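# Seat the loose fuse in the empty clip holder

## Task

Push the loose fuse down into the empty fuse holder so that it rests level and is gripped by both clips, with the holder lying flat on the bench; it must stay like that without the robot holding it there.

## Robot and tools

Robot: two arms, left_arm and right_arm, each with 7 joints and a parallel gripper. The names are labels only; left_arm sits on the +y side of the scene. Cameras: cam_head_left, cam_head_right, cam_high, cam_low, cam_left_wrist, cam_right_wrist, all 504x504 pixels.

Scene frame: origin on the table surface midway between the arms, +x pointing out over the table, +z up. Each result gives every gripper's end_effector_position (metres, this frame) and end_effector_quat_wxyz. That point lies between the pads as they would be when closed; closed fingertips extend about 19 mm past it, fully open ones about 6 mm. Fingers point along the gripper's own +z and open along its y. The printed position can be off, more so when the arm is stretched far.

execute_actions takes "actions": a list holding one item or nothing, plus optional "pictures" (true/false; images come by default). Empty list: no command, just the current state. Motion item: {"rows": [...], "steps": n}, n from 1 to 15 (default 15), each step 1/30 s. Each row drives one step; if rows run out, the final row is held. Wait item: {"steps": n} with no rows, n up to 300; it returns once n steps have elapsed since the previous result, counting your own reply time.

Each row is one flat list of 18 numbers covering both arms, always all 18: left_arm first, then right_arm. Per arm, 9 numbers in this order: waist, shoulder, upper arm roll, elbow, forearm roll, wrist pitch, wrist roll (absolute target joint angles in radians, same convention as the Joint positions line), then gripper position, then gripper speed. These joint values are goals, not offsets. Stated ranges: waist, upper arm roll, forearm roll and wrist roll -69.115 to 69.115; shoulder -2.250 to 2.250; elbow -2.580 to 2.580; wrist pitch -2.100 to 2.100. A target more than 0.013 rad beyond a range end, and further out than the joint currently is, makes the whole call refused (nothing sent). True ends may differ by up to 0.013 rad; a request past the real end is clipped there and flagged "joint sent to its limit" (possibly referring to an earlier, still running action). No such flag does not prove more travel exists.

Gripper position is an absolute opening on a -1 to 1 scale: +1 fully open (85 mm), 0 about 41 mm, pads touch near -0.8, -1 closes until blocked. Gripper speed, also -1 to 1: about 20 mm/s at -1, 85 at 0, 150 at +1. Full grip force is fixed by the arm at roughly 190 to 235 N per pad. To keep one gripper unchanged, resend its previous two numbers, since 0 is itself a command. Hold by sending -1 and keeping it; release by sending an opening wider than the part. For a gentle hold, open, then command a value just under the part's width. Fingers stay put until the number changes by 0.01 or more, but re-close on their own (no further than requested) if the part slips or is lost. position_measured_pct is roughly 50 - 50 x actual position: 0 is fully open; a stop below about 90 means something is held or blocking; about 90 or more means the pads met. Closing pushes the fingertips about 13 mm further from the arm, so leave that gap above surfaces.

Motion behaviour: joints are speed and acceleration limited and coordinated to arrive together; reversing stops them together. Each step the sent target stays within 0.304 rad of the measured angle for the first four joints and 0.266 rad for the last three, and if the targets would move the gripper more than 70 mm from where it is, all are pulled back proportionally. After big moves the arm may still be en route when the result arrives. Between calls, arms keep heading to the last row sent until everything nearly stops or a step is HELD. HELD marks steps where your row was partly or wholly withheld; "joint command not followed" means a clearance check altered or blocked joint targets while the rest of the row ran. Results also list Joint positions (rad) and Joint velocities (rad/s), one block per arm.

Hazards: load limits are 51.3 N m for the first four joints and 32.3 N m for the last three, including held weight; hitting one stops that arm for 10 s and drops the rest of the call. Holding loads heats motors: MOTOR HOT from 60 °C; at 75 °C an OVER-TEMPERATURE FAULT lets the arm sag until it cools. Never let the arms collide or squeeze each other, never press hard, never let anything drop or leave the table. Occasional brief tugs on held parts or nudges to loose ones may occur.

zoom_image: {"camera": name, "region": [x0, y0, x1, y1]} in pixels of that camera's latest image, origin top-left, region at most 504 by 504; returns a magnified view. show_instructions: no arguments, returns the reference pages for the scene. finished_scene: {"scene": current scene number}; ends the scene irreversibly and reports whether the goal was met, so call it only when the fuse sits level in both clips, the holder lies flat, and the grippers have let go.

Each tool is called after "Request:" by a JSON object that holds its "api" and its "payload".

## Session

Request:
{"api": "show_instructions", "payload": {}}

Request:
{"api": "execute_actions", "payload": {"actions": []}}

Reference images for this scene: Clip fuse holder page 1, Clip fuse holder page 2.

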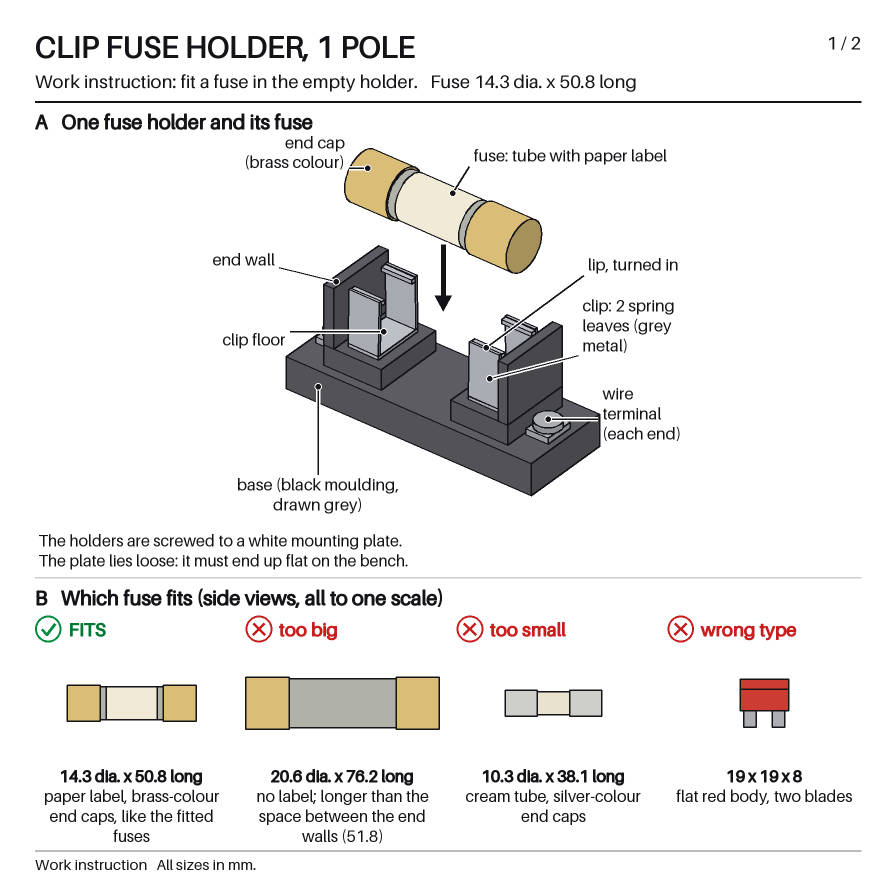

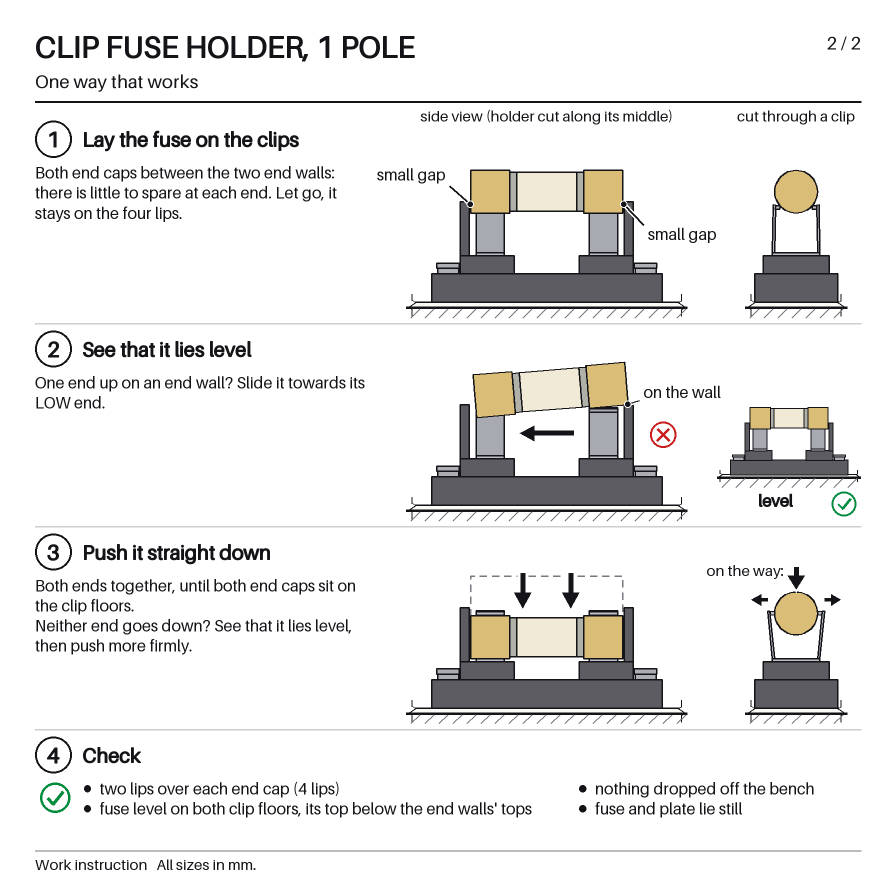

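Scene clock: 0.00 s of 4306.00 s.
left_arm: end_effector_position=(+0.4831, +0.8514, +0.2467) position_measured_pct=0.0 end_effector_quat_wxyz=(-0.018, +0.938, -0.341, +0.054) | right_arm: end_effector_position=(+0.4279, -0.2698, +0.1993) position_measured_pct=0.0 end_effector_quat_wxyz=(-0.002, -0.008, +1.000, -0.001)
Joint positions: left_arm=[-1.064  0.893 -0.287  0.666  0.322  1.548  2.973] | right_arm=[-0.058  0.432  0.002  1.66   0.001  1.055  1.519]
Joint velocities: left_arm=[ 0.001 -0.    -0.003  0.     0.001  0.     0.001] | right_arm=[-0. -0. -0. -0. -0.  0. -0.]

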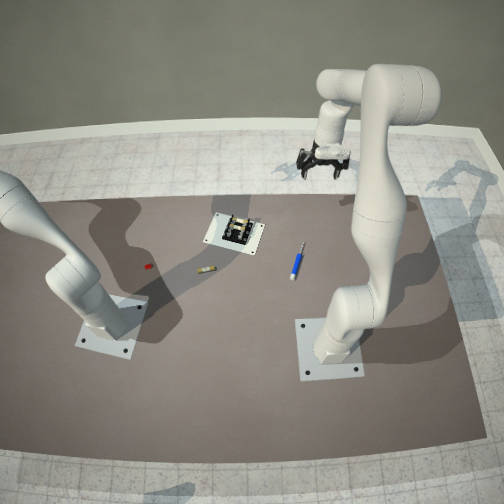

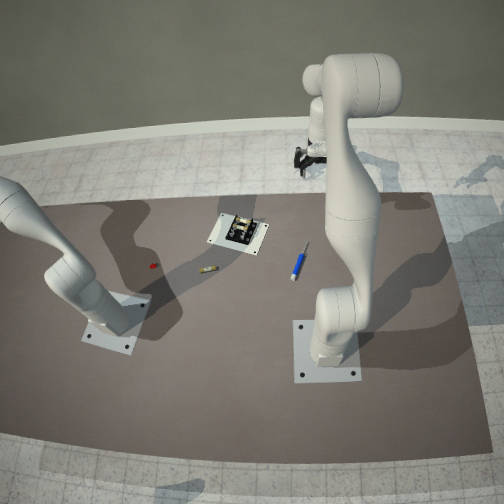

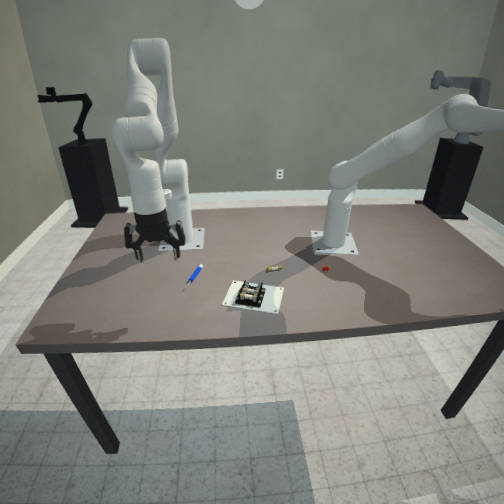

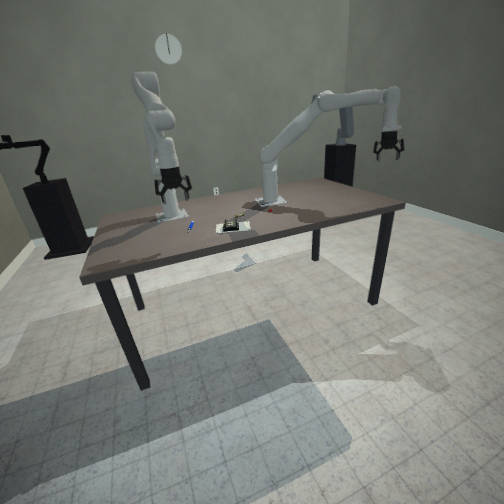

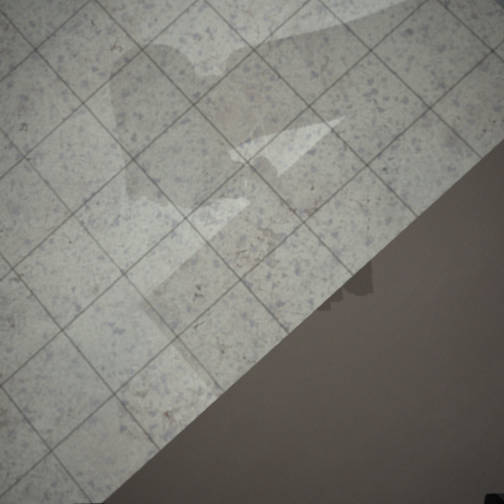

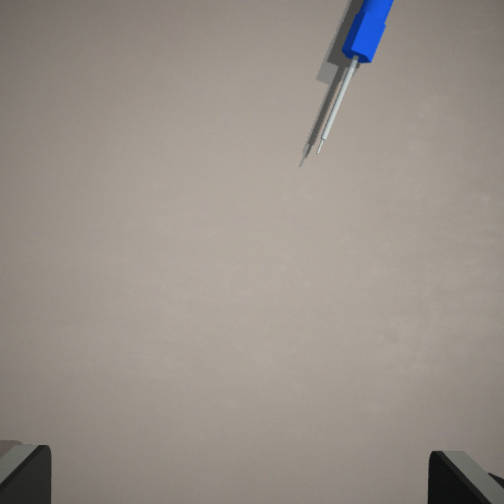

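Request:
{"api": "execute_actions", "payload": {"actions": [{"rows": [[-1.064,0.893,-0.287,0.666,0.322,1.548,2.973,1,0,-0.88,0.432,0.002,1.66,0.001,1.05,2.268,1,0]], "steps": 15}], "pictures": false}}

Request:
{"api": "execute_actions", "payload": {"actions": [{"steps": 25}]}}

Scene clock: 1.47 s of 4306.00 s.
left_arm: end_effector_position=(+0.4827, +0.8514, +0.2465) position_measured_pct=0.0 end_effector_quat_wxyz=(-0.018, +0.939, -0.340, +0.054) | right_arm: end_effector_position=(+0.3969, -0.1073, +0.1991) position_measured_pct=0.0 end_effector_quat_wxyz=(-0.000, -0.345, +0.939, -0.001)
Joint positions: left_arm=[-1.064  0.893 -0.287  0.666  0.322  1.548  2.973] | right_arm=[-0.43   0.432  0.003  1.659  0.001  1.051  1.836]
Joint velocities: left_arm=[ 0.002 -0.     0.001 -0.    -0.002  0.001  0.001] | right_arm=[-0.941  0.002 -0.002 -0.001 -0.001 -0.005  0.827]
Steps of this call (steps 1 to 29: nothing new was sent; steps 30 to 44: all 15 steps of this action). Readings (joint positions | what the end effector reports):
30: left_arm=[-1.064 0.893 -0.287 0.666 0.322 1.548 2.973] | right_arm=[-0.060 0.432 0.002 1.660 0.001 1.055 1.519] | left_arm position_measured_pct=0.0 | right_arm position_measured_pct=0.0
31: left_arm=[-1.064 0.893 -0.287 0.666 0.322 1.548 2.973] | right_arm=[-0.067 0.432 0.003 1.660 0.001 1.055 1.523] | left_arm position_measured_pct=0.0 | right_arm position_measured_pct=0.0
33: left_arm=[-1.064 0.893 -0.287 0.666 0.322 1.548 2.973] | right_arm=[-0.097 0.432 0.005 1.660 0.002 1.054 1.547] | left_arm position_measured_pct=0.0 | right_arm position_measured_pct=0.0
37: left_arm=[-1.064 0.893 -0.287 0.666 0.322 1.548 2.973] | right_arm=[-0.212 0.432 0.003 1.660 0.001 1.053 1.644] | left_arm position_measured_pct=0.0 | right_arm position_measured_pct=0.0
44: the state above

Scene clock: 2.30 s of 4306.00 s.
left_arm: end_effector_position=(+0.4827, +0.8514, +0.2465) position_measured_pct=0.0 end_effector_quat_wxyz=(-0.018, +0.939, -0.340, +0.054) | right_arm: end_effector_position=(+0.2826, +0.0573, +0.1991) position_measured_pct=0.0 end_effector_quat_wxyz=(+0.000, +0.712, -0.702, +0.001)
Joint positions: left_arm=[-1.064  0.893 -0.287  0.666  0.322  1.548  2.973] | right_arm=[-0.879  0.432  0.002  1.66   0.001  1.05   2.268]
Joint velocities: left_arm=[ 0.002 -0.002 -0.001  0.    -0.001 -0.    -0.001] | right_arm=[-0.009  0.001  0.     0.     0.    -0.     0.001]
Steps of this call (steps 1 to 25: the robot went on to your last target). Readings (joint positions | what the end effector reports):
1: left_arm=[-1.064 0.893 -0.287 0.666 0.322 1.548 2.973] | right_arm=[-0.462 0.432 0.003 1.659 0.001 1.051 1.863] | left_arm position_measured_pct=0.0 | right_arm position_measured_pct=0.0
2: left_arm=[-1.064 0.893 -0.287 0.666 0.322 1.548 2.973] | right_arm=[-0.493 0.432 0.002 1.659 0.001 1.051 1.891] | left_arm position_measured_pct=0.0 | right_arm position_measured_pct=0.0
4: left_arm=[-1.064 0.893 -0.287 0.666 0.322 1.548 2.973] | right_arm=[-0.556 0.432 0.002 1.659 0.001 1.050 1.946] | left_arm position_measured_pct=0.0 | right_arm position_measured_pct=0.0
8: left_arm=[-1.064 0.893 -0.287 0.666 0.322 1.548 2.973] | right_arm=[-0.682 0.432 0.002 1.659 0.001 1.050 2.062] | left_arm position_measured_pct=0.0 | right_arm position_measured_pct=0.0
25: the state above

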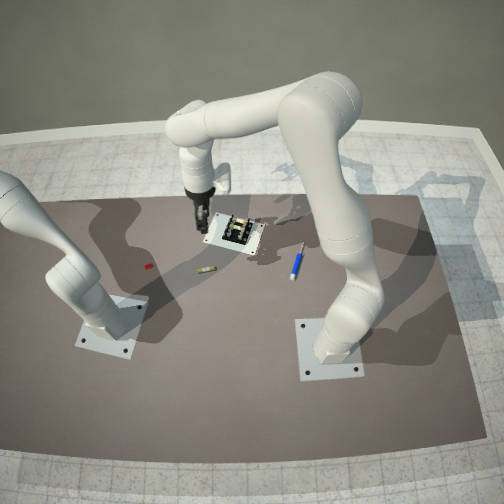

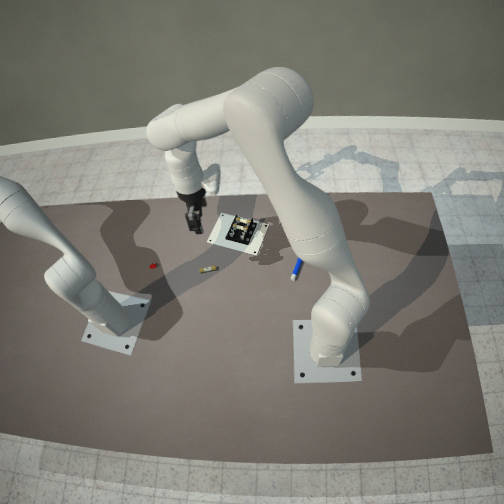

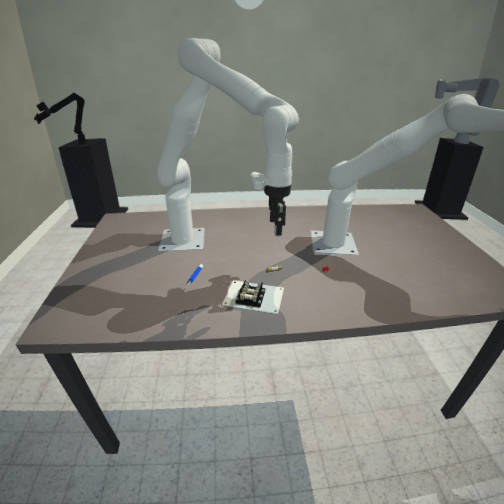

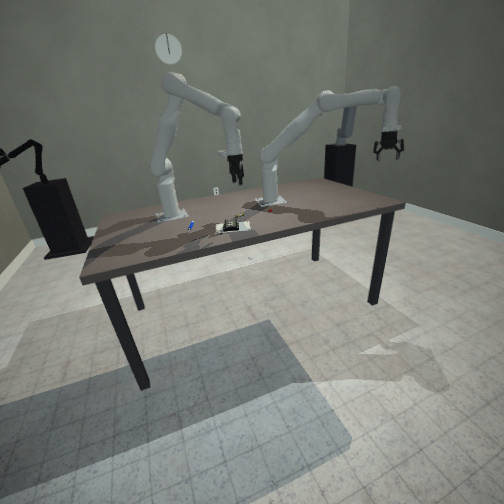

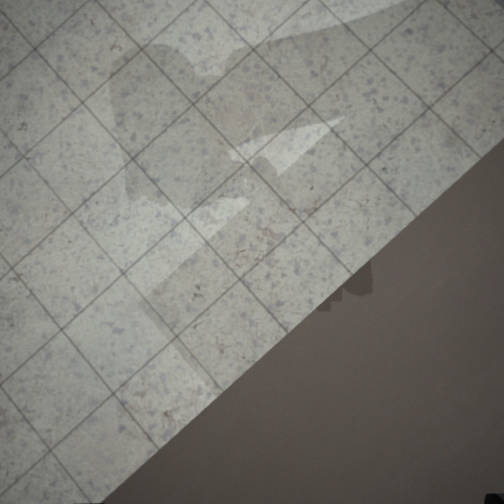

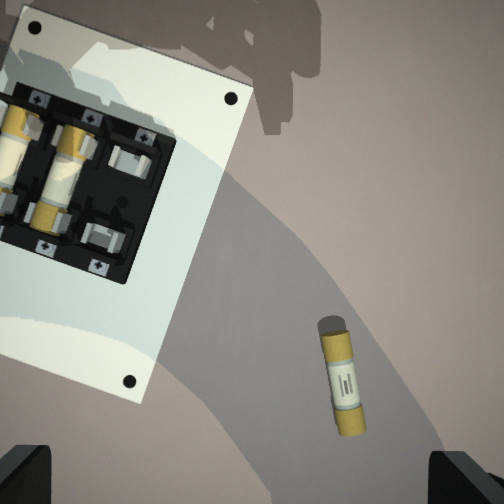

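Request:
{"api": "execute_actions", "payload": {"actions": [{"rows": [[-1.064,0.893,-0.287,0.666,0.322,1.548,2.973,1,0,-0.9932,0.6529,0.002,1.9074,0.001,0.5813,2.3448,-0.2,0]], "steps": 15}], "pictures": false}}

Request:
{"api": "execute_actions", "payload": {"actions": [{"steps": 22}]}}

Scene clock: 4.83 s of 4306.00 s.
left_arm: end_effector_position=(+0.4827, +0.8514, +0.2465) position_measured_pct=0.0 end_effector_quat_wxyz=(-0.018, +0.939, -0.340, +0.054) | right_arm: end_effector_position=(+0.2331, +0.0696, +0.0521) position_measured_pct=36.9 end_effector_quat_wxyz=(+0.006, +0.773, -0.634, +0.001)
Joint positions: left_arm=[-1.064  0.893 -0.287  0.666  0.322  1.548  2.973] | right_arm=[-0.987  0.641  0.002  1.896  0.001  0.616  2.341]
Joint velocities: left_arm=[ 0.001  0.     0.002 -0.     0.     0.001 -0.   ] | right_arm=[-0.105  0.21  -0.011  0.263 -0.003 -0.778  0.082]
Steps of this call (steps 1 to 30: the robot went on to your last target; steps 31 to 61: nothing new was sent; steps 62 to 76: all 15 steps of this action). Readings (joint positions | what the end effector reports):
62: left_arm=[-1.064 0.893 -0.287 0.666 0.322 1.548 2.973] | right_arm=[-0.881 0.433 0.002 1.661 0.001 1.049 2.268] | left_arm position_measured_pct=0.0 | right_arm position_measured_pct=0.0
63: left_arm=[-1.064 0.893 -0.287 0.666 0.322 1.548 2.973] | right_arm=[-0.884 0.439 0.003 1.665 0.001 1.043 2.270] | left_arm position_measured_pct=0.0 | right_arm position_measured_pct=0.4
65: left_arm=[-1.064 0.893 -0.287 0.666 0.322 1.548 2.973] | right_arm=[-0.898 0.464 0.003 1.691 0.002 1.014 2.278] | left_arm position_measured_pct=0.0 | right_arm position_measured_pct=4.8
69: left_arm=[-1.064 0.893 -0.287 0.666 0.322 1.548 2.973] | right_arm=[-0.941 0.549 0.002 1.786 0.001 0.888 2.307] | left_arm position_measured_pct=0.0 | right_arm position_measured_pct=15.9
76: the state above

Scene clock: 5.57 s of 4306.00 s.
left_arm: end_effector_position=(+0.4827, +0.8514, +0.2465) position_measured_pct=0.0 end_effector_quat_wxyz=(-0.018, +0.939, -0.340, +0.054) | right_arm: end_effector_position=(+0.2319, +0.0723, +0.0450) position_measured_pct=59.9 end_effector_quat_wxyz=(-0.000, +0.776, -0.630, +0.001)
Joint positions: left_arm=[-1.064  0.893 -0.287  0.666  0.322  1.548  2.973] | right_arm=[-0.993  0.653  0.002  1.907  0.001  0.581  2.345]
Joint velocities: left_arm=[-0.001  0.     0.     0.    -0.002  0.001 -0.002] | right_arm=[-0.    -0.    -0.    -0.001  0.     0.     0.001]
Steps of this call (steps 1 to 22: the robot went on to your last target). Readings (joint positions | what the end effector reports):
1: left_arm=[-1.064 0.893 -0.287 0.666 0.322 1.548 2.973] | right_arm=[-0.989 0.647 0.001 1.903 0.001 0.596 2.343] | left_arm position_measured_pct=0.0 | right_arm position_measured_pct=39.7
2: left_arm=[-1.064 0.893 -0.287 0.666 0.322 1.548 2.973] | right_arm=[-0.991 0.649 0.001 1.906 0.001 0.586 2.345] | left_arm position_measured_pct=0.0 | right_arm position_measured_pct=42.9
4: left_arm=[-1.064 0.893 -0.287 0.666 0.322 1.548 2.973] | right_arm=[-0.992 0.650 0.002 1.907 0.001 0.582 2.345] | left_arm position_measured_pct=0.0 | right_arm position_measured_pct=48.8
8: left_arm=[-1.064 0.893 -0.287 0.666 0.322 1.548 2.973] | right_arm=[-0.993 0.652 0.002 1.907 0.001 0.581 2.345] | left_arm position_measured_pct=0.0 | right_arm position_measured_pct=58.7
22: the state above

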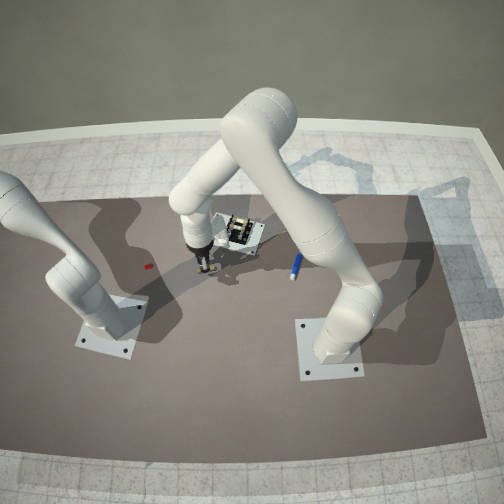

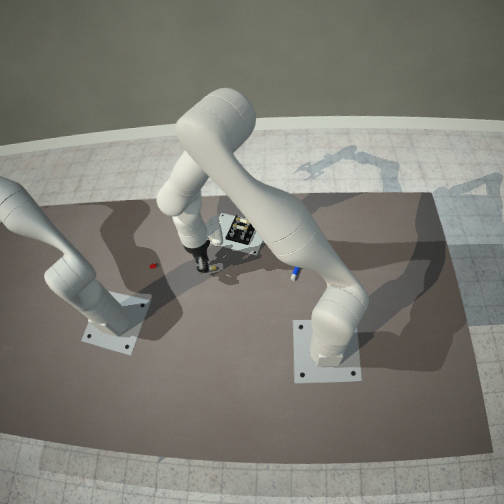

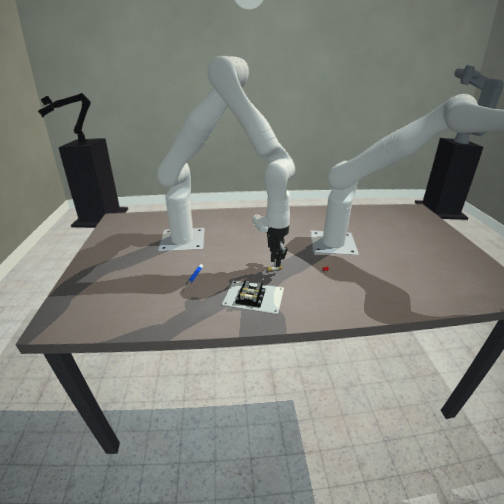

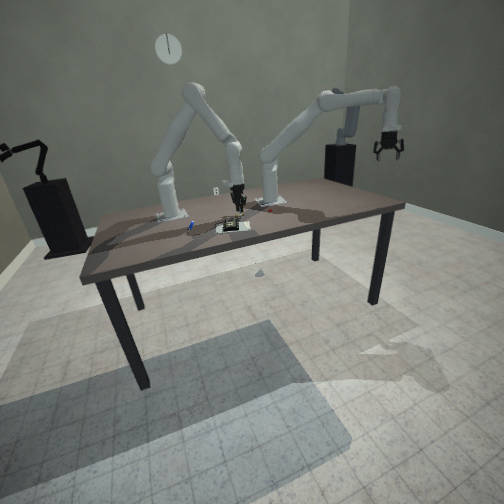

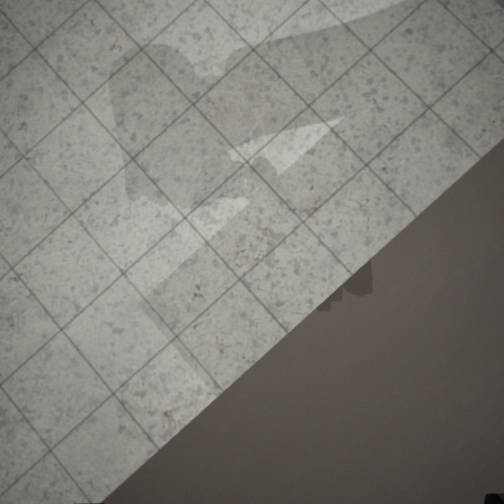

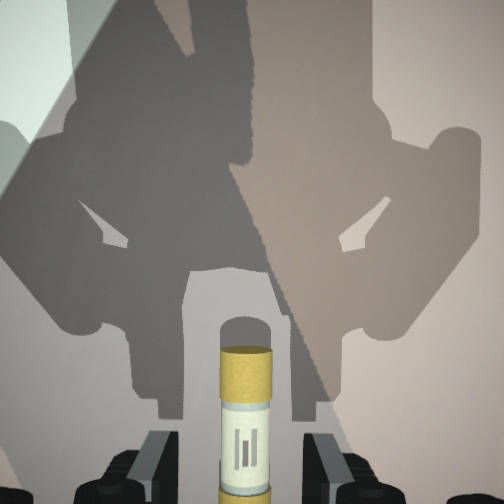

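Request:
{"api": "execute_actions", "payload": {"actions": [{"rows": [[-1.064,0.893,-0.287,0.666,0.322,1.548,2.973,1,0,-0.995,0.7027,0.002,1.9239,0.001,0.515,2.343,-0.2,0]], "steps": 15}]}}

Scene clock: 7.83 s of 4306.00 s.
left_arm: end_effector_position=(+0.4827, +0.8514, +0.2465) position_measured_pct=0.0 end_effector_quat_wxyz=(-0.018, +0.939, -0.340, +0.054) | right_arm: end_effector_position=(+0.2305, +0.0716, +0.0212) position_measured_pct=59.9 end_effector_quat_wxyz=(-0.000, +0.776, -0.630, +0.001)
Joint positions: left_arm=[-1.064  0.893 -0.287  0.666  0.322  1.548  2.973] | right_arm=[-0.995  0.702  0.002  1.924  0.001  0.515  2.343]
Joint velocities: left_arm=[-0.     0.002  0.001 -0.    -0.001 -0.     0.001] | right_arm=[ 0.001  0.002 -0.    -0.001  0.     0.001  0.002]
Steps of this call (steps 1 to 15: the robot went on to your last target; steps 16 to 53: nothing new was sent; steps 54 to 68: all 15 steps of this action). Readings (joint positions | what the end effector reports):
54: left_arm=[-1.064 0.893 -0.287 0.666 0.322 1.548 2.973] | right_arm=[-0.993 0.654 0.002 1.908 0.001 0.580 2.345] | left_arm position_measured_pct=0.0 | right_arm position_measured_pct=59.9
55: left_arm=[-1.064 0.893 -0.287 0.666 0.322 1.548 2.973] | right_arm=[-0.993 0.661 0.002 1.909 0.001 0.573 2.345] | left_arm position_measured_pct=0.0 | right_arm position_measured_pct=59.9
57: left_arm=[-1.064 0.893 -0.287 0.666 0.322 1.548 2.973] | right_arm=[-0.994 0.687 0.002 1.917 0.001 0.541 2.344] | left_arm position_measured_pct=0.0 | right_arm position_measured_pct=59.9
61: left_arm=[-1.064 0.893 -0.287 0.666 0.322 1.548 2.973] | right_arm=[-0.995 0.700 0.002 1.924 0.001 0.516 2.343] | left_arm position_measured_pct=0.0 | right_arm position_measured_pct=59.9
68: the state above

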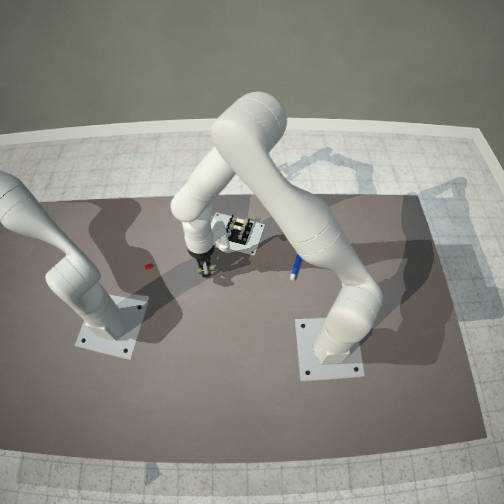

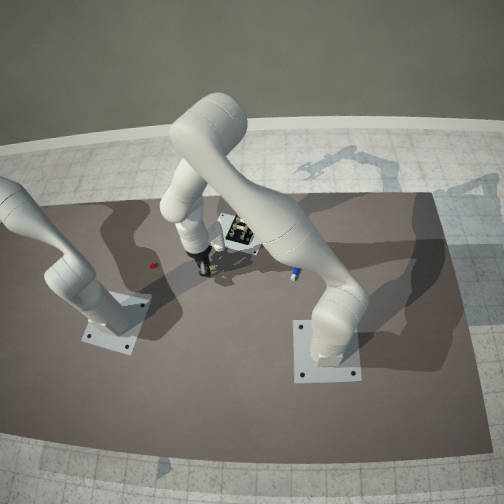

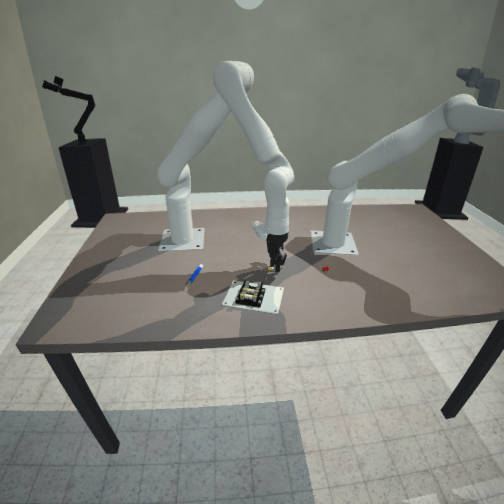

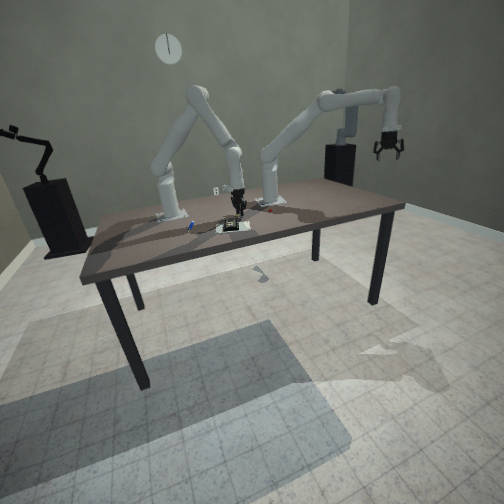

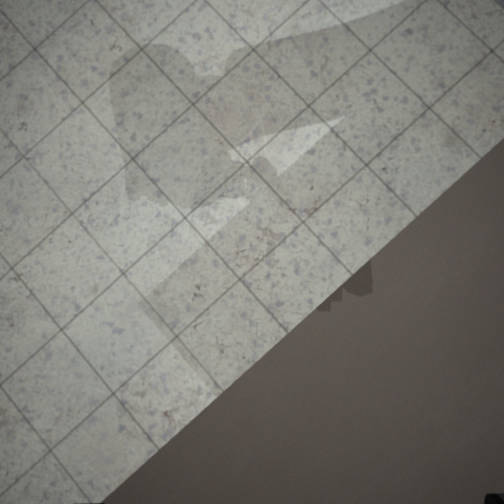

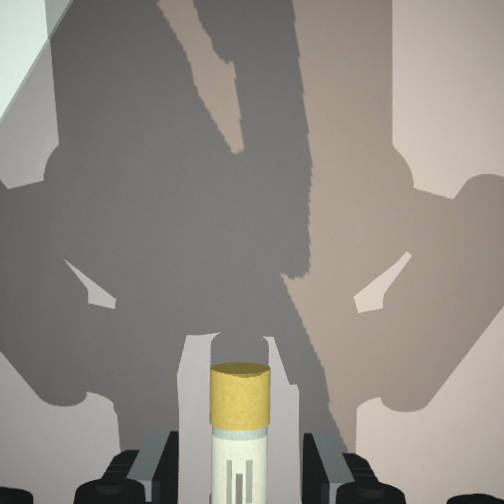

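Request:
{"api": "execute_actions", "payload": {"actions": [{"rows": [[-1.064,0.893,-0.287,0.666,0.322,1.548,2.973,1,0,-0.995,0.7027,0.002,1.9239,0.001,0.515,2.343,-0.7,-0.5]], "steps": 15}], "pictures": false}}

Request:
{"api": "execute_actions", "payload": {"actions": [{"steps": 6}], "pictures": false}}

Request:
{"api": "execute_actions", "payload": {"actions": [{"rows": [[-1.064,0.893,-0.287,0.666,0.322,1.548,2.973,1,0,-0.995,0.6057,0.002,1.8307,0.001,0.7052,2.343,-0.7,-0.5]], "steps": 10}], "pictures": false}}

Request:
{"api": "execute_actions", "payload": {"actions": [{"rows": [[-1.064,0.893,-0.287,0.666,0.322,1.548,2.973,1,0,-0.6695,0.6057,0.002,1.8307,0.001,0.7052,2.1395,-0.7,-0.5]], "steps": 15}], "pictures": false}}

Request:
{"api": "execute_actions", "payload": {"actions": [{"steps": 15}]}}

Request:
{"api": "zoom_image", "payload": {"camera": "cam_right_wrist", "region": [100, 280, 340, 460]}}

Scene clock: 9.90 s of 4306.00 s.
left_arm: end_effector_position=(+0.4827, +0.8514, +0.2465) position_measured_pct=0.0 end_effector_quat_wxyz=(-0.018, +0.939, -0.340, +0.054) | right_arm: end_effector_position=(+0.2305, +0.0716, +0.0212) position_measured_pct=79.8 end_effector_quat_wxyz=(-0.000, +0.776, -0.630, +0.001)
Joint positions: left_arm=[-1.064  0.893 -0.287  0.666  0.322  1.548  2.973] | right_arm=[-0.995  0.702  0.002  1.924  0.001  0.515  2.343]
Joint velocities: left_arm=[-0.001  0.     0.    -0.     0.    -0.001 -0.001] | right_arm=[-0.    -0.     0.     0.001  0.    -0.001  0.001]
Steps of this call (steps 1 to 15: the robot went on to your last target; steps 16 to 47: nothing new was sent; steps 48 to 62: all 15 steps of this action). Readings (joint positions | what the end effector reports):
48: left_arm=[-1.064 0.893 -0.287 0.666 0.322 1.548 2.973] | right_arm=[-0.995 0.703 0.002 1.924 0.001 0.515 2.343] | left_arm position_measured_pct=0.0 | right_arm position_measured_pct=59.9
49: left_arm=[-1.064 0.893 -0.287 0.666 0.322 1.548 2.973] | right_arm=[-0.995 0.703 0.002 1.924 0.001 0.515 2.343] | left_arm position_measured_pct=0.0 | right_arm position_measured_pct=60.3
51: left_arm=[-1.064 0.893 -0.287 0.666 0.322 1.548 2.973] | right_arm=[-0.995 0.703 0.002 1.924 0.001 0.515 2.343] | left_arm position_measured_pct=0.0 | right_arm position_measured_pct=62.7
55: left_arm=[-1.064 0.893 -0.287 0.666 0.322 1.548 2.973] | right_arm=[-0.995 0.703 0.002 1.924 0.001 0.515 2.343] | left_arm position_measured_pct=0.0 | right_arm position_measured_pct=69.8
62: the state above

Scene clock: 10.10 s of 4306.00 s.
left_arm: end_effector_position=(+0.4827, +0.8514, +0.2465) position_measured_pct=0.0 end_effector_quat_wxyz=(-0.018, +0.939, -0.340, +0.054) | right_arm: end_effector_position=(+0.2305, +0.0716, +0.0212) position_measured_pct=80.2 end_effector_quat_wxyz=(-0.000, +0.776, -0.630, +0.001)
Joint positions: left_arm=[-1.064  0.893 -0.287  0.666  0.322  1.548  2.973] | right_arm=[-0.995  0.702  0.002  1.924  0.001  0.515  2.343]
Joint velocities: left_arm=[-0.     0.     0.001 -0.     0.001  0.    -0.   ] | right_arm=[-0.    -0.001  0.     0.    -0.     0.001 -0.   ]
Steps of this call (steps 1 to 6: the robot went on to your last target). Readings (joint positions | what the end effector reports):
1: left_arm=[-1.064 0.893 -0.287 0.666 0.322 1.548 2.973] | right_arm=[-0.995 0.702 0.002 1.924 0.001 0.515 2.343] | left_arm position_measured_pct=0.0 | right_arm position_measured_pct=80.2
2: left_arm=[-1.064 0.893 -0.287 0.666 0.322 1.548 2.973] | right_arm=[-0.995 0.702 0.002 1.924 0.001 0.515 2.343] | left_arm position_measured_pct=0.0 | right_arm position_measured_pct=80.2
4: left_arm=[-1.064 0.893 -0.287 0.666 0.322 1.548 2.973] | right_arm=[-0.995 0.702 0.002 1.924 0.001 0.515 2.343] | left_arm position_measured_pct=0.0 | right_arm position_measured_pct=80.2
6: the state above

Scene clock: 10.43 s of 4306.00 s.
left_arm: end_effector_position=(+0.4827, +0.8514, +0.2465) position_measured_pct=0.0 end_effector_quat_wxyz=(-0.018, +0.939, -0.340, +0.054) | right_arm: end_effector_position=(+0.2393, +0.0854, +0.0785) position_measured_pct=80.2 end_effector_quat_wxyz=(+0.001, +0.776, -0.631, +0.001)
Joint positions: left_arm=[-1.064  0.893 -0.287  0.666  0.322  1.548  2.973] | right_arm=[-0.995  0.609  0.002  1.831  0.001  0.704  2.343]
Joint velocities: left_arm=[ 0.001 -0.001  0.     0.    -0.    -0.001 -0.001] | right_arm=[ 0.    -0.019 -0.001  0.003 -0.001  0.04  -0.001]
Steps of this call (steps 1 to 10: all 10 steps of this action). Readings (joint positions | what the end effector reports):
1: left_arm=[-1.064 0.893 -0.287 0.666 0.322 1.548 2.973] | right_arm=[-0.995 0.701 0.002 1.923 0.001 0.517 2.343] | left_arm position_measured_pct=0.0 | right_arm position_measured_pct=80.2
2: left_arm=[-1.064 0.893 -0.287 0.666 0.322 1.548 2.973] | right_arm=[-0.995 0.695 0.002 1.919 0.001 0.527 2.343] | left_arm position_measured_pct=0.0 | right_arm position_measured_pct=80.2
4: left_arm=[-1.064 0.893 -0.287 0.666 0.322 1.548 2.973] | right_arm=[-0.995 0.666 0.002 1.894 0.001 0.579 2.343] | left_arm position_measured_pct=0.0 | right_arm position_measured_pct=80.2
8: left_arm=[-1.064 0.893 -0.287 0.666 0.322 1.548 2.973] | right_arm=[-0.995 0.612 0.002 1.834 0.001 0.695 2.343] | left_arm position_measured_pct=0.0 | right_arm position_measured_pct=80.2
10: the state above

Scene clock: 10.93 s of 4306.00 s.
left_arm: end_effector_position=(+0.4827, +0.8514, +0.2465) position_measured_pct=0.0 end_effector_quat_wxyz=(-0.018, +0.939, -0.340, +0.054) | right_arm: end_effector_position=(+0.3384, -0.0127, +0.0800) position_measured_pct=80.2 end_effector_quat_wxyz=(+0.000, -0.591, +0.807, -0.002)
Joint positions: left_arm=[-1.064  0.893 -0.287  0.666  0.322  1.548  2.973] | right_arm=[-0.683  0.606  0.005  1.831  0.002  0.705  2.144]
Joint velocities: left_arm=[-0.001  0.001 -0.    -0.    -0.001 -0.    -0.   ] | right_arm=[ 0.199 -0.003  0.007  0.004  0.002  0.002 -0.149]
Steps of this call (steps 1 to 15: all 15 steps of this action). Readings (joint positions | what the end effector reports):
1: left_arm=[-1.064 0.893 -0.287 0.666 0.322 1.548 2.973] | right_arm=[-0.993 0.609 0.002 1.831 0.001 0.705 2.342] | left_arm position_measured_pct=0.0 | right_arm position_measured_pct=80.2
2: left_arm=[-1.064 0.893 -0.287 0.666 0.322 1.548 2.973] | right_arm=[-0.987 0.608 0.000 1.831 0.000 0.705 2.339] | left_arm position_measured_pct=0.0 | right_arm position_measured_pct=80.2
4: left_arm=[-1.064 0.893 -0.287 0.666 0.322 1.548 2.973] | right_arm=[-0.957 0.608 -0.001 1.830 0.000 0.705 2.322] | left_arm position_measured_pct=0.0 | right_arm position_measured_pct=80.2
8: left_arm=[-1.064 0.893 -0.287 0.666 0.322 1.548 2.973] | right_arm=[-0.842 0.607 0.001 1.830 0.001 0.705 2.250] | left_arm position_measured_pct=0.0 | right_arm position_measured_pct=80.2
15: the state above

Scene clock: 11.43 s of 4306.00 s.
left_arm: end_effector_position=(+0.4827, +0.8514, +0.2465) position_measured_pct=0.0 end_effector_quat_wxyz=(-0.018, +0.939, -0.340, +0.054) | right_arm: end_effector_position=(+0.3409, -0.0163, +0.0801) position_measured_pct=80.2 end_effector_quat_wxyz=(+0.000, -0.584, +0.811, -0.001)
Joint positions: left_arm=[-1.064  0.893 -0.287  0.666  0.322  1.548  2.973] | right_arm=[-0.67   0.606  0.002  1.831  0.001  0.705  2.139]
Joint velocities: left_arm=[ 0.002 -0.001 -0.    -0.     0.001  0.001  0.   ] | right_arm=[ 0.001  0.001 -0.    -0.002 -0.    -0.001  0.001]
Steps of this call (steps 1 to 15: the robot went on to your last target). Readings (joint positions | what the end effector reports):
1: left_arm=[-1.064 0.893 -0.287 0.666 0.322 1.548 2.973] | right_arm=[-0.679 0.606 0.005 1.831 0.002 0.705 2.140] | left_arm position_measured_pct=0.0 | right_arm position_measured_pct=80.2
2: left_arm=[-1.064 0.893 -0.287 0.666 0.322 1.548 2.973] | right_arm=[-0.677 0.606 0.004 1.831 0.002 0.705 2.140] | left_arm position_measured_pct=0.0 | right_arm position_measured_pct=80.2
4: left_arm=[-1.064 0.893 -0.287 0.666 0.322 1.548 2.973] | right_arm=[-0.674 0.606 0.002 1.831 0.001 0.705 2.140] | left_arm position_measured_pct=0.0 | right_arm position_measured_pct=80.2
8: left_arm=[-1.064 0.893 -0.287 0.666 0.322 1.548 2.973] | right_arm=[-0.671 0.606 0.002 1.831 0.001 0.705 2.140] | left_arm position_measured_pct=0.0 | right_arm position_measured_pct=80.2
15: the state above

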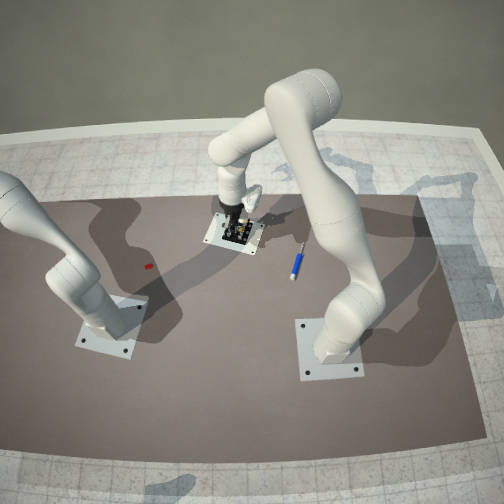

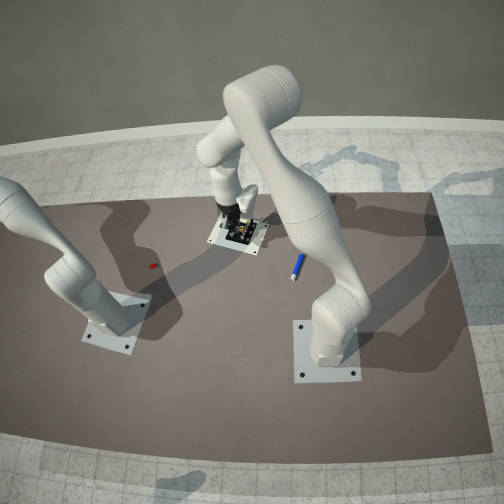

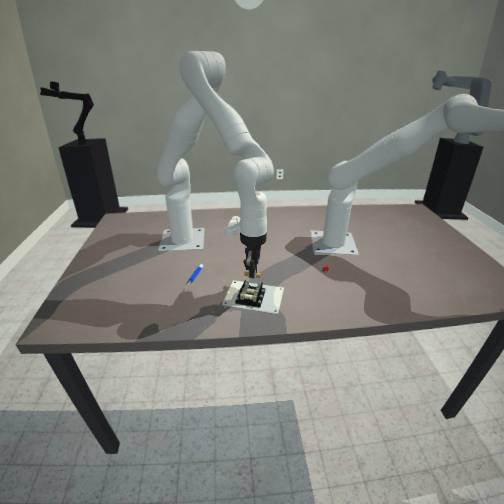

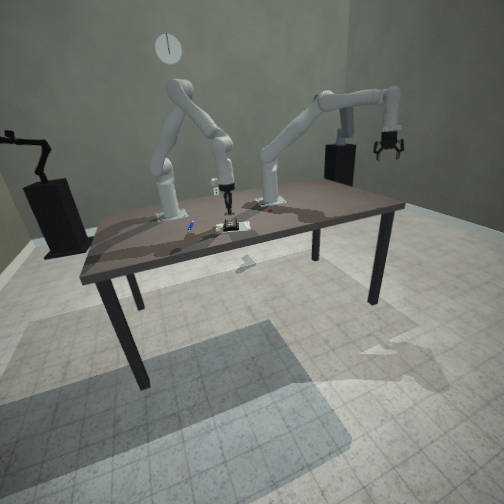

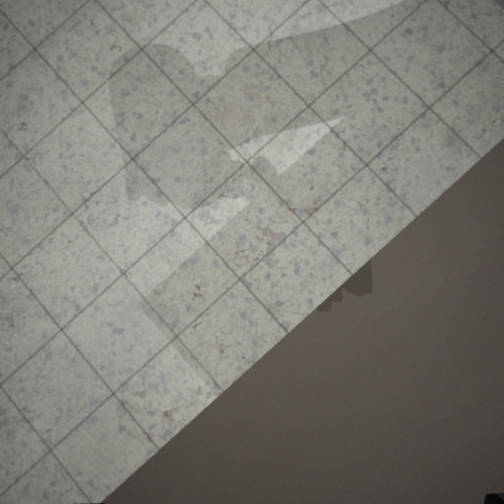

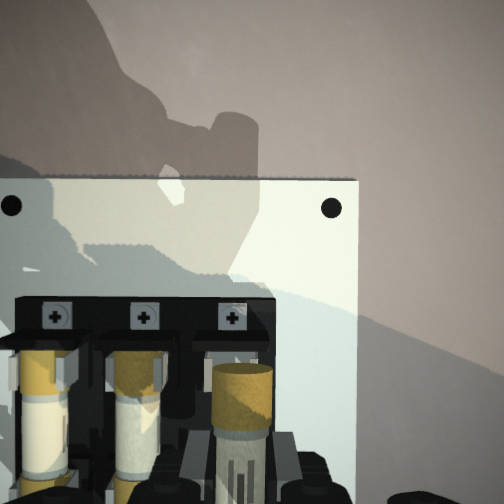

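Region (100, 280, 340, 460) of cam_right_wrist's 504x504 image, scaled by 2.100; it fills the top 378 rows of this view, and the rest is white.

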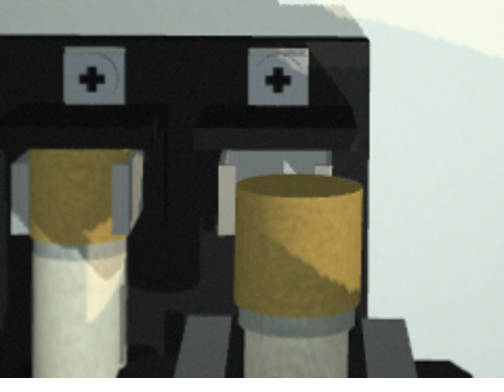

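Request:
{"api": "execute_actions", "payload": {"actions": [{"rows": [[-1.064,0.893,-0.287,0.666,0.322,1.548,2.973,1,0,-0.6653,0.6525,0.002,1.8369,0.001,0.6522,2.1437,-0.7,-0.5]], "steps": 15}], "pictures": false}}

Request:
{"api": "execute_actions", "payload": {"actions": [{"steps": 5}]}}

Request:
{"api": "zoom_image", "payload": {"camera": "cam_right_wrist", "region": [160, 320, 320, 440]}}

Scene clock: 13.63 s of 4306.00 s.
left_arm: end_effector_position=(+0.4827, +0.8514, +0.2465) position_measured_pct=0.0 end_effector_quat_wxyz=(-0.018, +0.939, -0.340, +0.054) | right_arm: end_effector_position=(+0.3444, -0.0160, +0.0581) position_measured_pct=80.2 end_effector_quat_wxyz=(+0.000, -0.584, +0.811, -0.001)
Joint positions: left_arm=[-1.064  0.893 -0.287  0.666  0.322  1.548  2.973] | right_arm=[-0.665  0.652  0.002  1.837  0.001  0.652  2.144]
Joint velocities: left_arm=[ 0.001  0.     0.001  0.    -0.     0.    -0.   ] | right_arm=[ 0.     0.003 -0.     0.001 -0.     0.    -0.   ]
Steps of this call (steps 1 to 15: the robot went on to your last target; steps 16 to 51: nothing new was sent; steps 52 to 66: all 15 steps of this action). Readings (joint positions | what the end effector reports):
52: left_arm=[-1.064 0.893 -0.287 0.666 0.322 1.548 2.973] | right_arm=[-0.669 0.607 0.002 1.831 0.001 0.704 2.140] | left_arm position_measured_pct=0.0 | right_arm position_measured_pct=80.2
53: left_arm=[-1.064 0.893 -0.287 0.666 0.322 1.548 2.973] | right_arm=[-0.669 0.614 0.002 1.831 0.001 0.698 2.140] | left_arm position_measured_pct=0.0 | right_arm position_measured_pct=80.2
55: left_arm=[-1.064 0.893 -0.287 0.666 0.322 1.548 2.973] | right_arm=[-0.666 0.639 0.002 1.834 0.001 0.671 2.142] | left_arm position_measured_pct=0.0 | right_arm position_measured_pct=80.2
59: left_arm=[-1.064 0.893 -0.287 0.666 0.322 1.548 2.973] | right_arm=[-0.666 0.650 0.002 1.837 0.001 0.653 2.144] | left_arm position_measured_pct=0.0 | right_arm position_measured_pct=80.2
66: the state above

Scene clock: 13.80 s of 4306.00 s.
left_arm: end_effector_position=(+0.4827, +0.8514, +0.2465) position_measured_pct=0.0 end_effector_quat_wxyz=(-0.018, +0.939, -0.340, +0.054) | right_arm: end_effector_position=(+0.3444, -0.0160, +0.0580) position_measured_pct=80.2 end_effector_quat_wxyz=(+0.000, -0.584, +0.811, -0.001)
Joint positions: left_arm=[-1.064  0.893 -0.287  0.666  0.322  1.548  2.973] | right_arm=[-0.665  0.652  0.002  1.837  0.001  0.652  2.144]
Joint velocities: left_arm=[-0.    -0.     0.001 -0.     0.     0.    -0.001] | right_arm=[-0.002  0.001  0.    -0.    -0.    -0.001  0.002]
Steps of this call (steps 1 to 5: the robot went on to your last target). Readings (joint positions | what the end effector reports):
1: left_arm=[-1.064 0.893 -0.287 0.666 0.322 1.548 2.973] | right_arm=[-0.665 0.652 0.002 1.837 0.001 0.652 2.144] | left_arm position_measured_pct=0.0 | right_arm position_measured_pct=80.2
2: left_arm=[-1.064 0.893 -0.287 0.666 0.322 1.548 2.973] | right_arm=[-0.665 0.652 0.002 1.837 0.001 0.652 2.144] | left_arm position_measured_pct=0.0 | right_arm position_measured_pct=80.2
4: left_arm=[-1.064 0.893 -0.287 0.666 0.322 1.548 2.973] | right_arm=[-0.665 0.652 0.002 1.837 0.001 0.652 2.144] | left_arm position_measured_pct=0.0 | right_arm position_measured_pct=80.2
5: the state above

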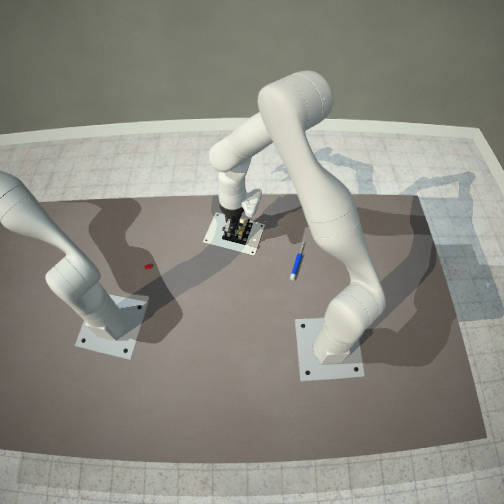

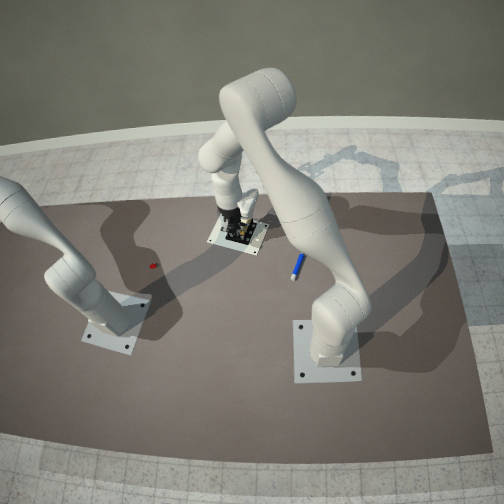

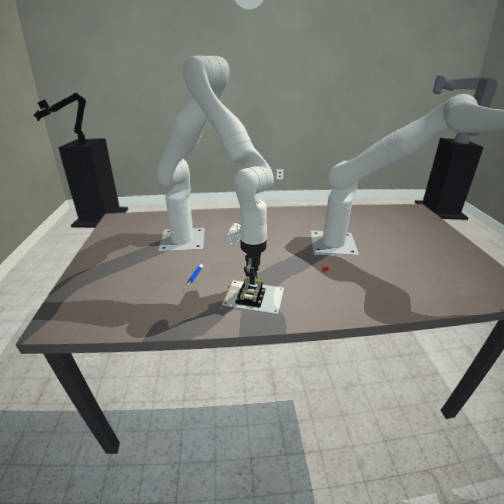

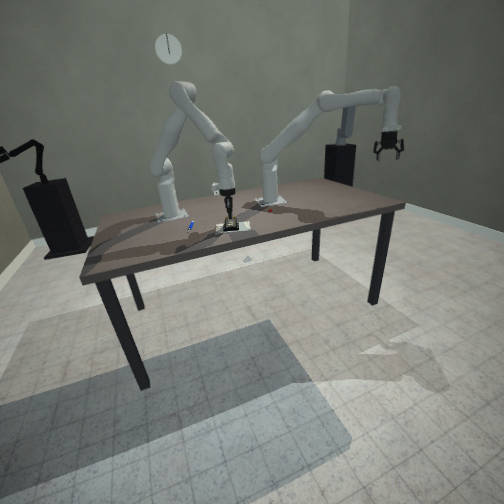

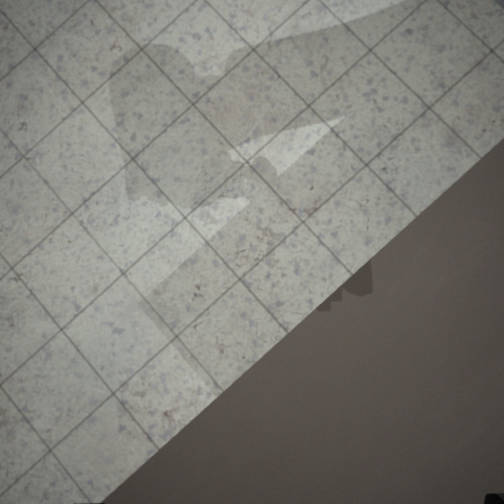

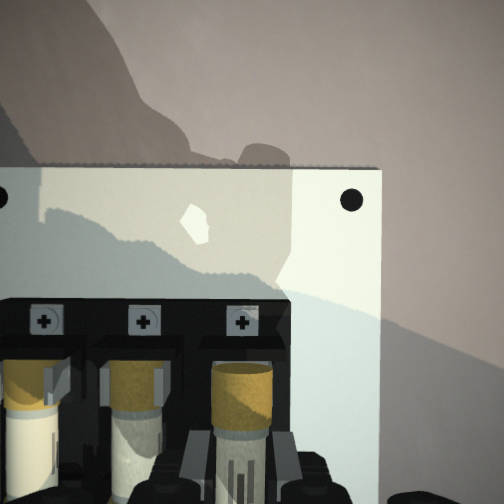

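Region (160, 320, 320, 440) of cam_right_wrist's 504x504 image, scaled by 3.150; it fills the top 378 rows of this view, and the rest is white.

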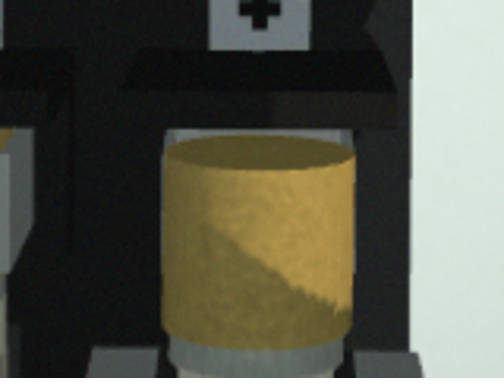

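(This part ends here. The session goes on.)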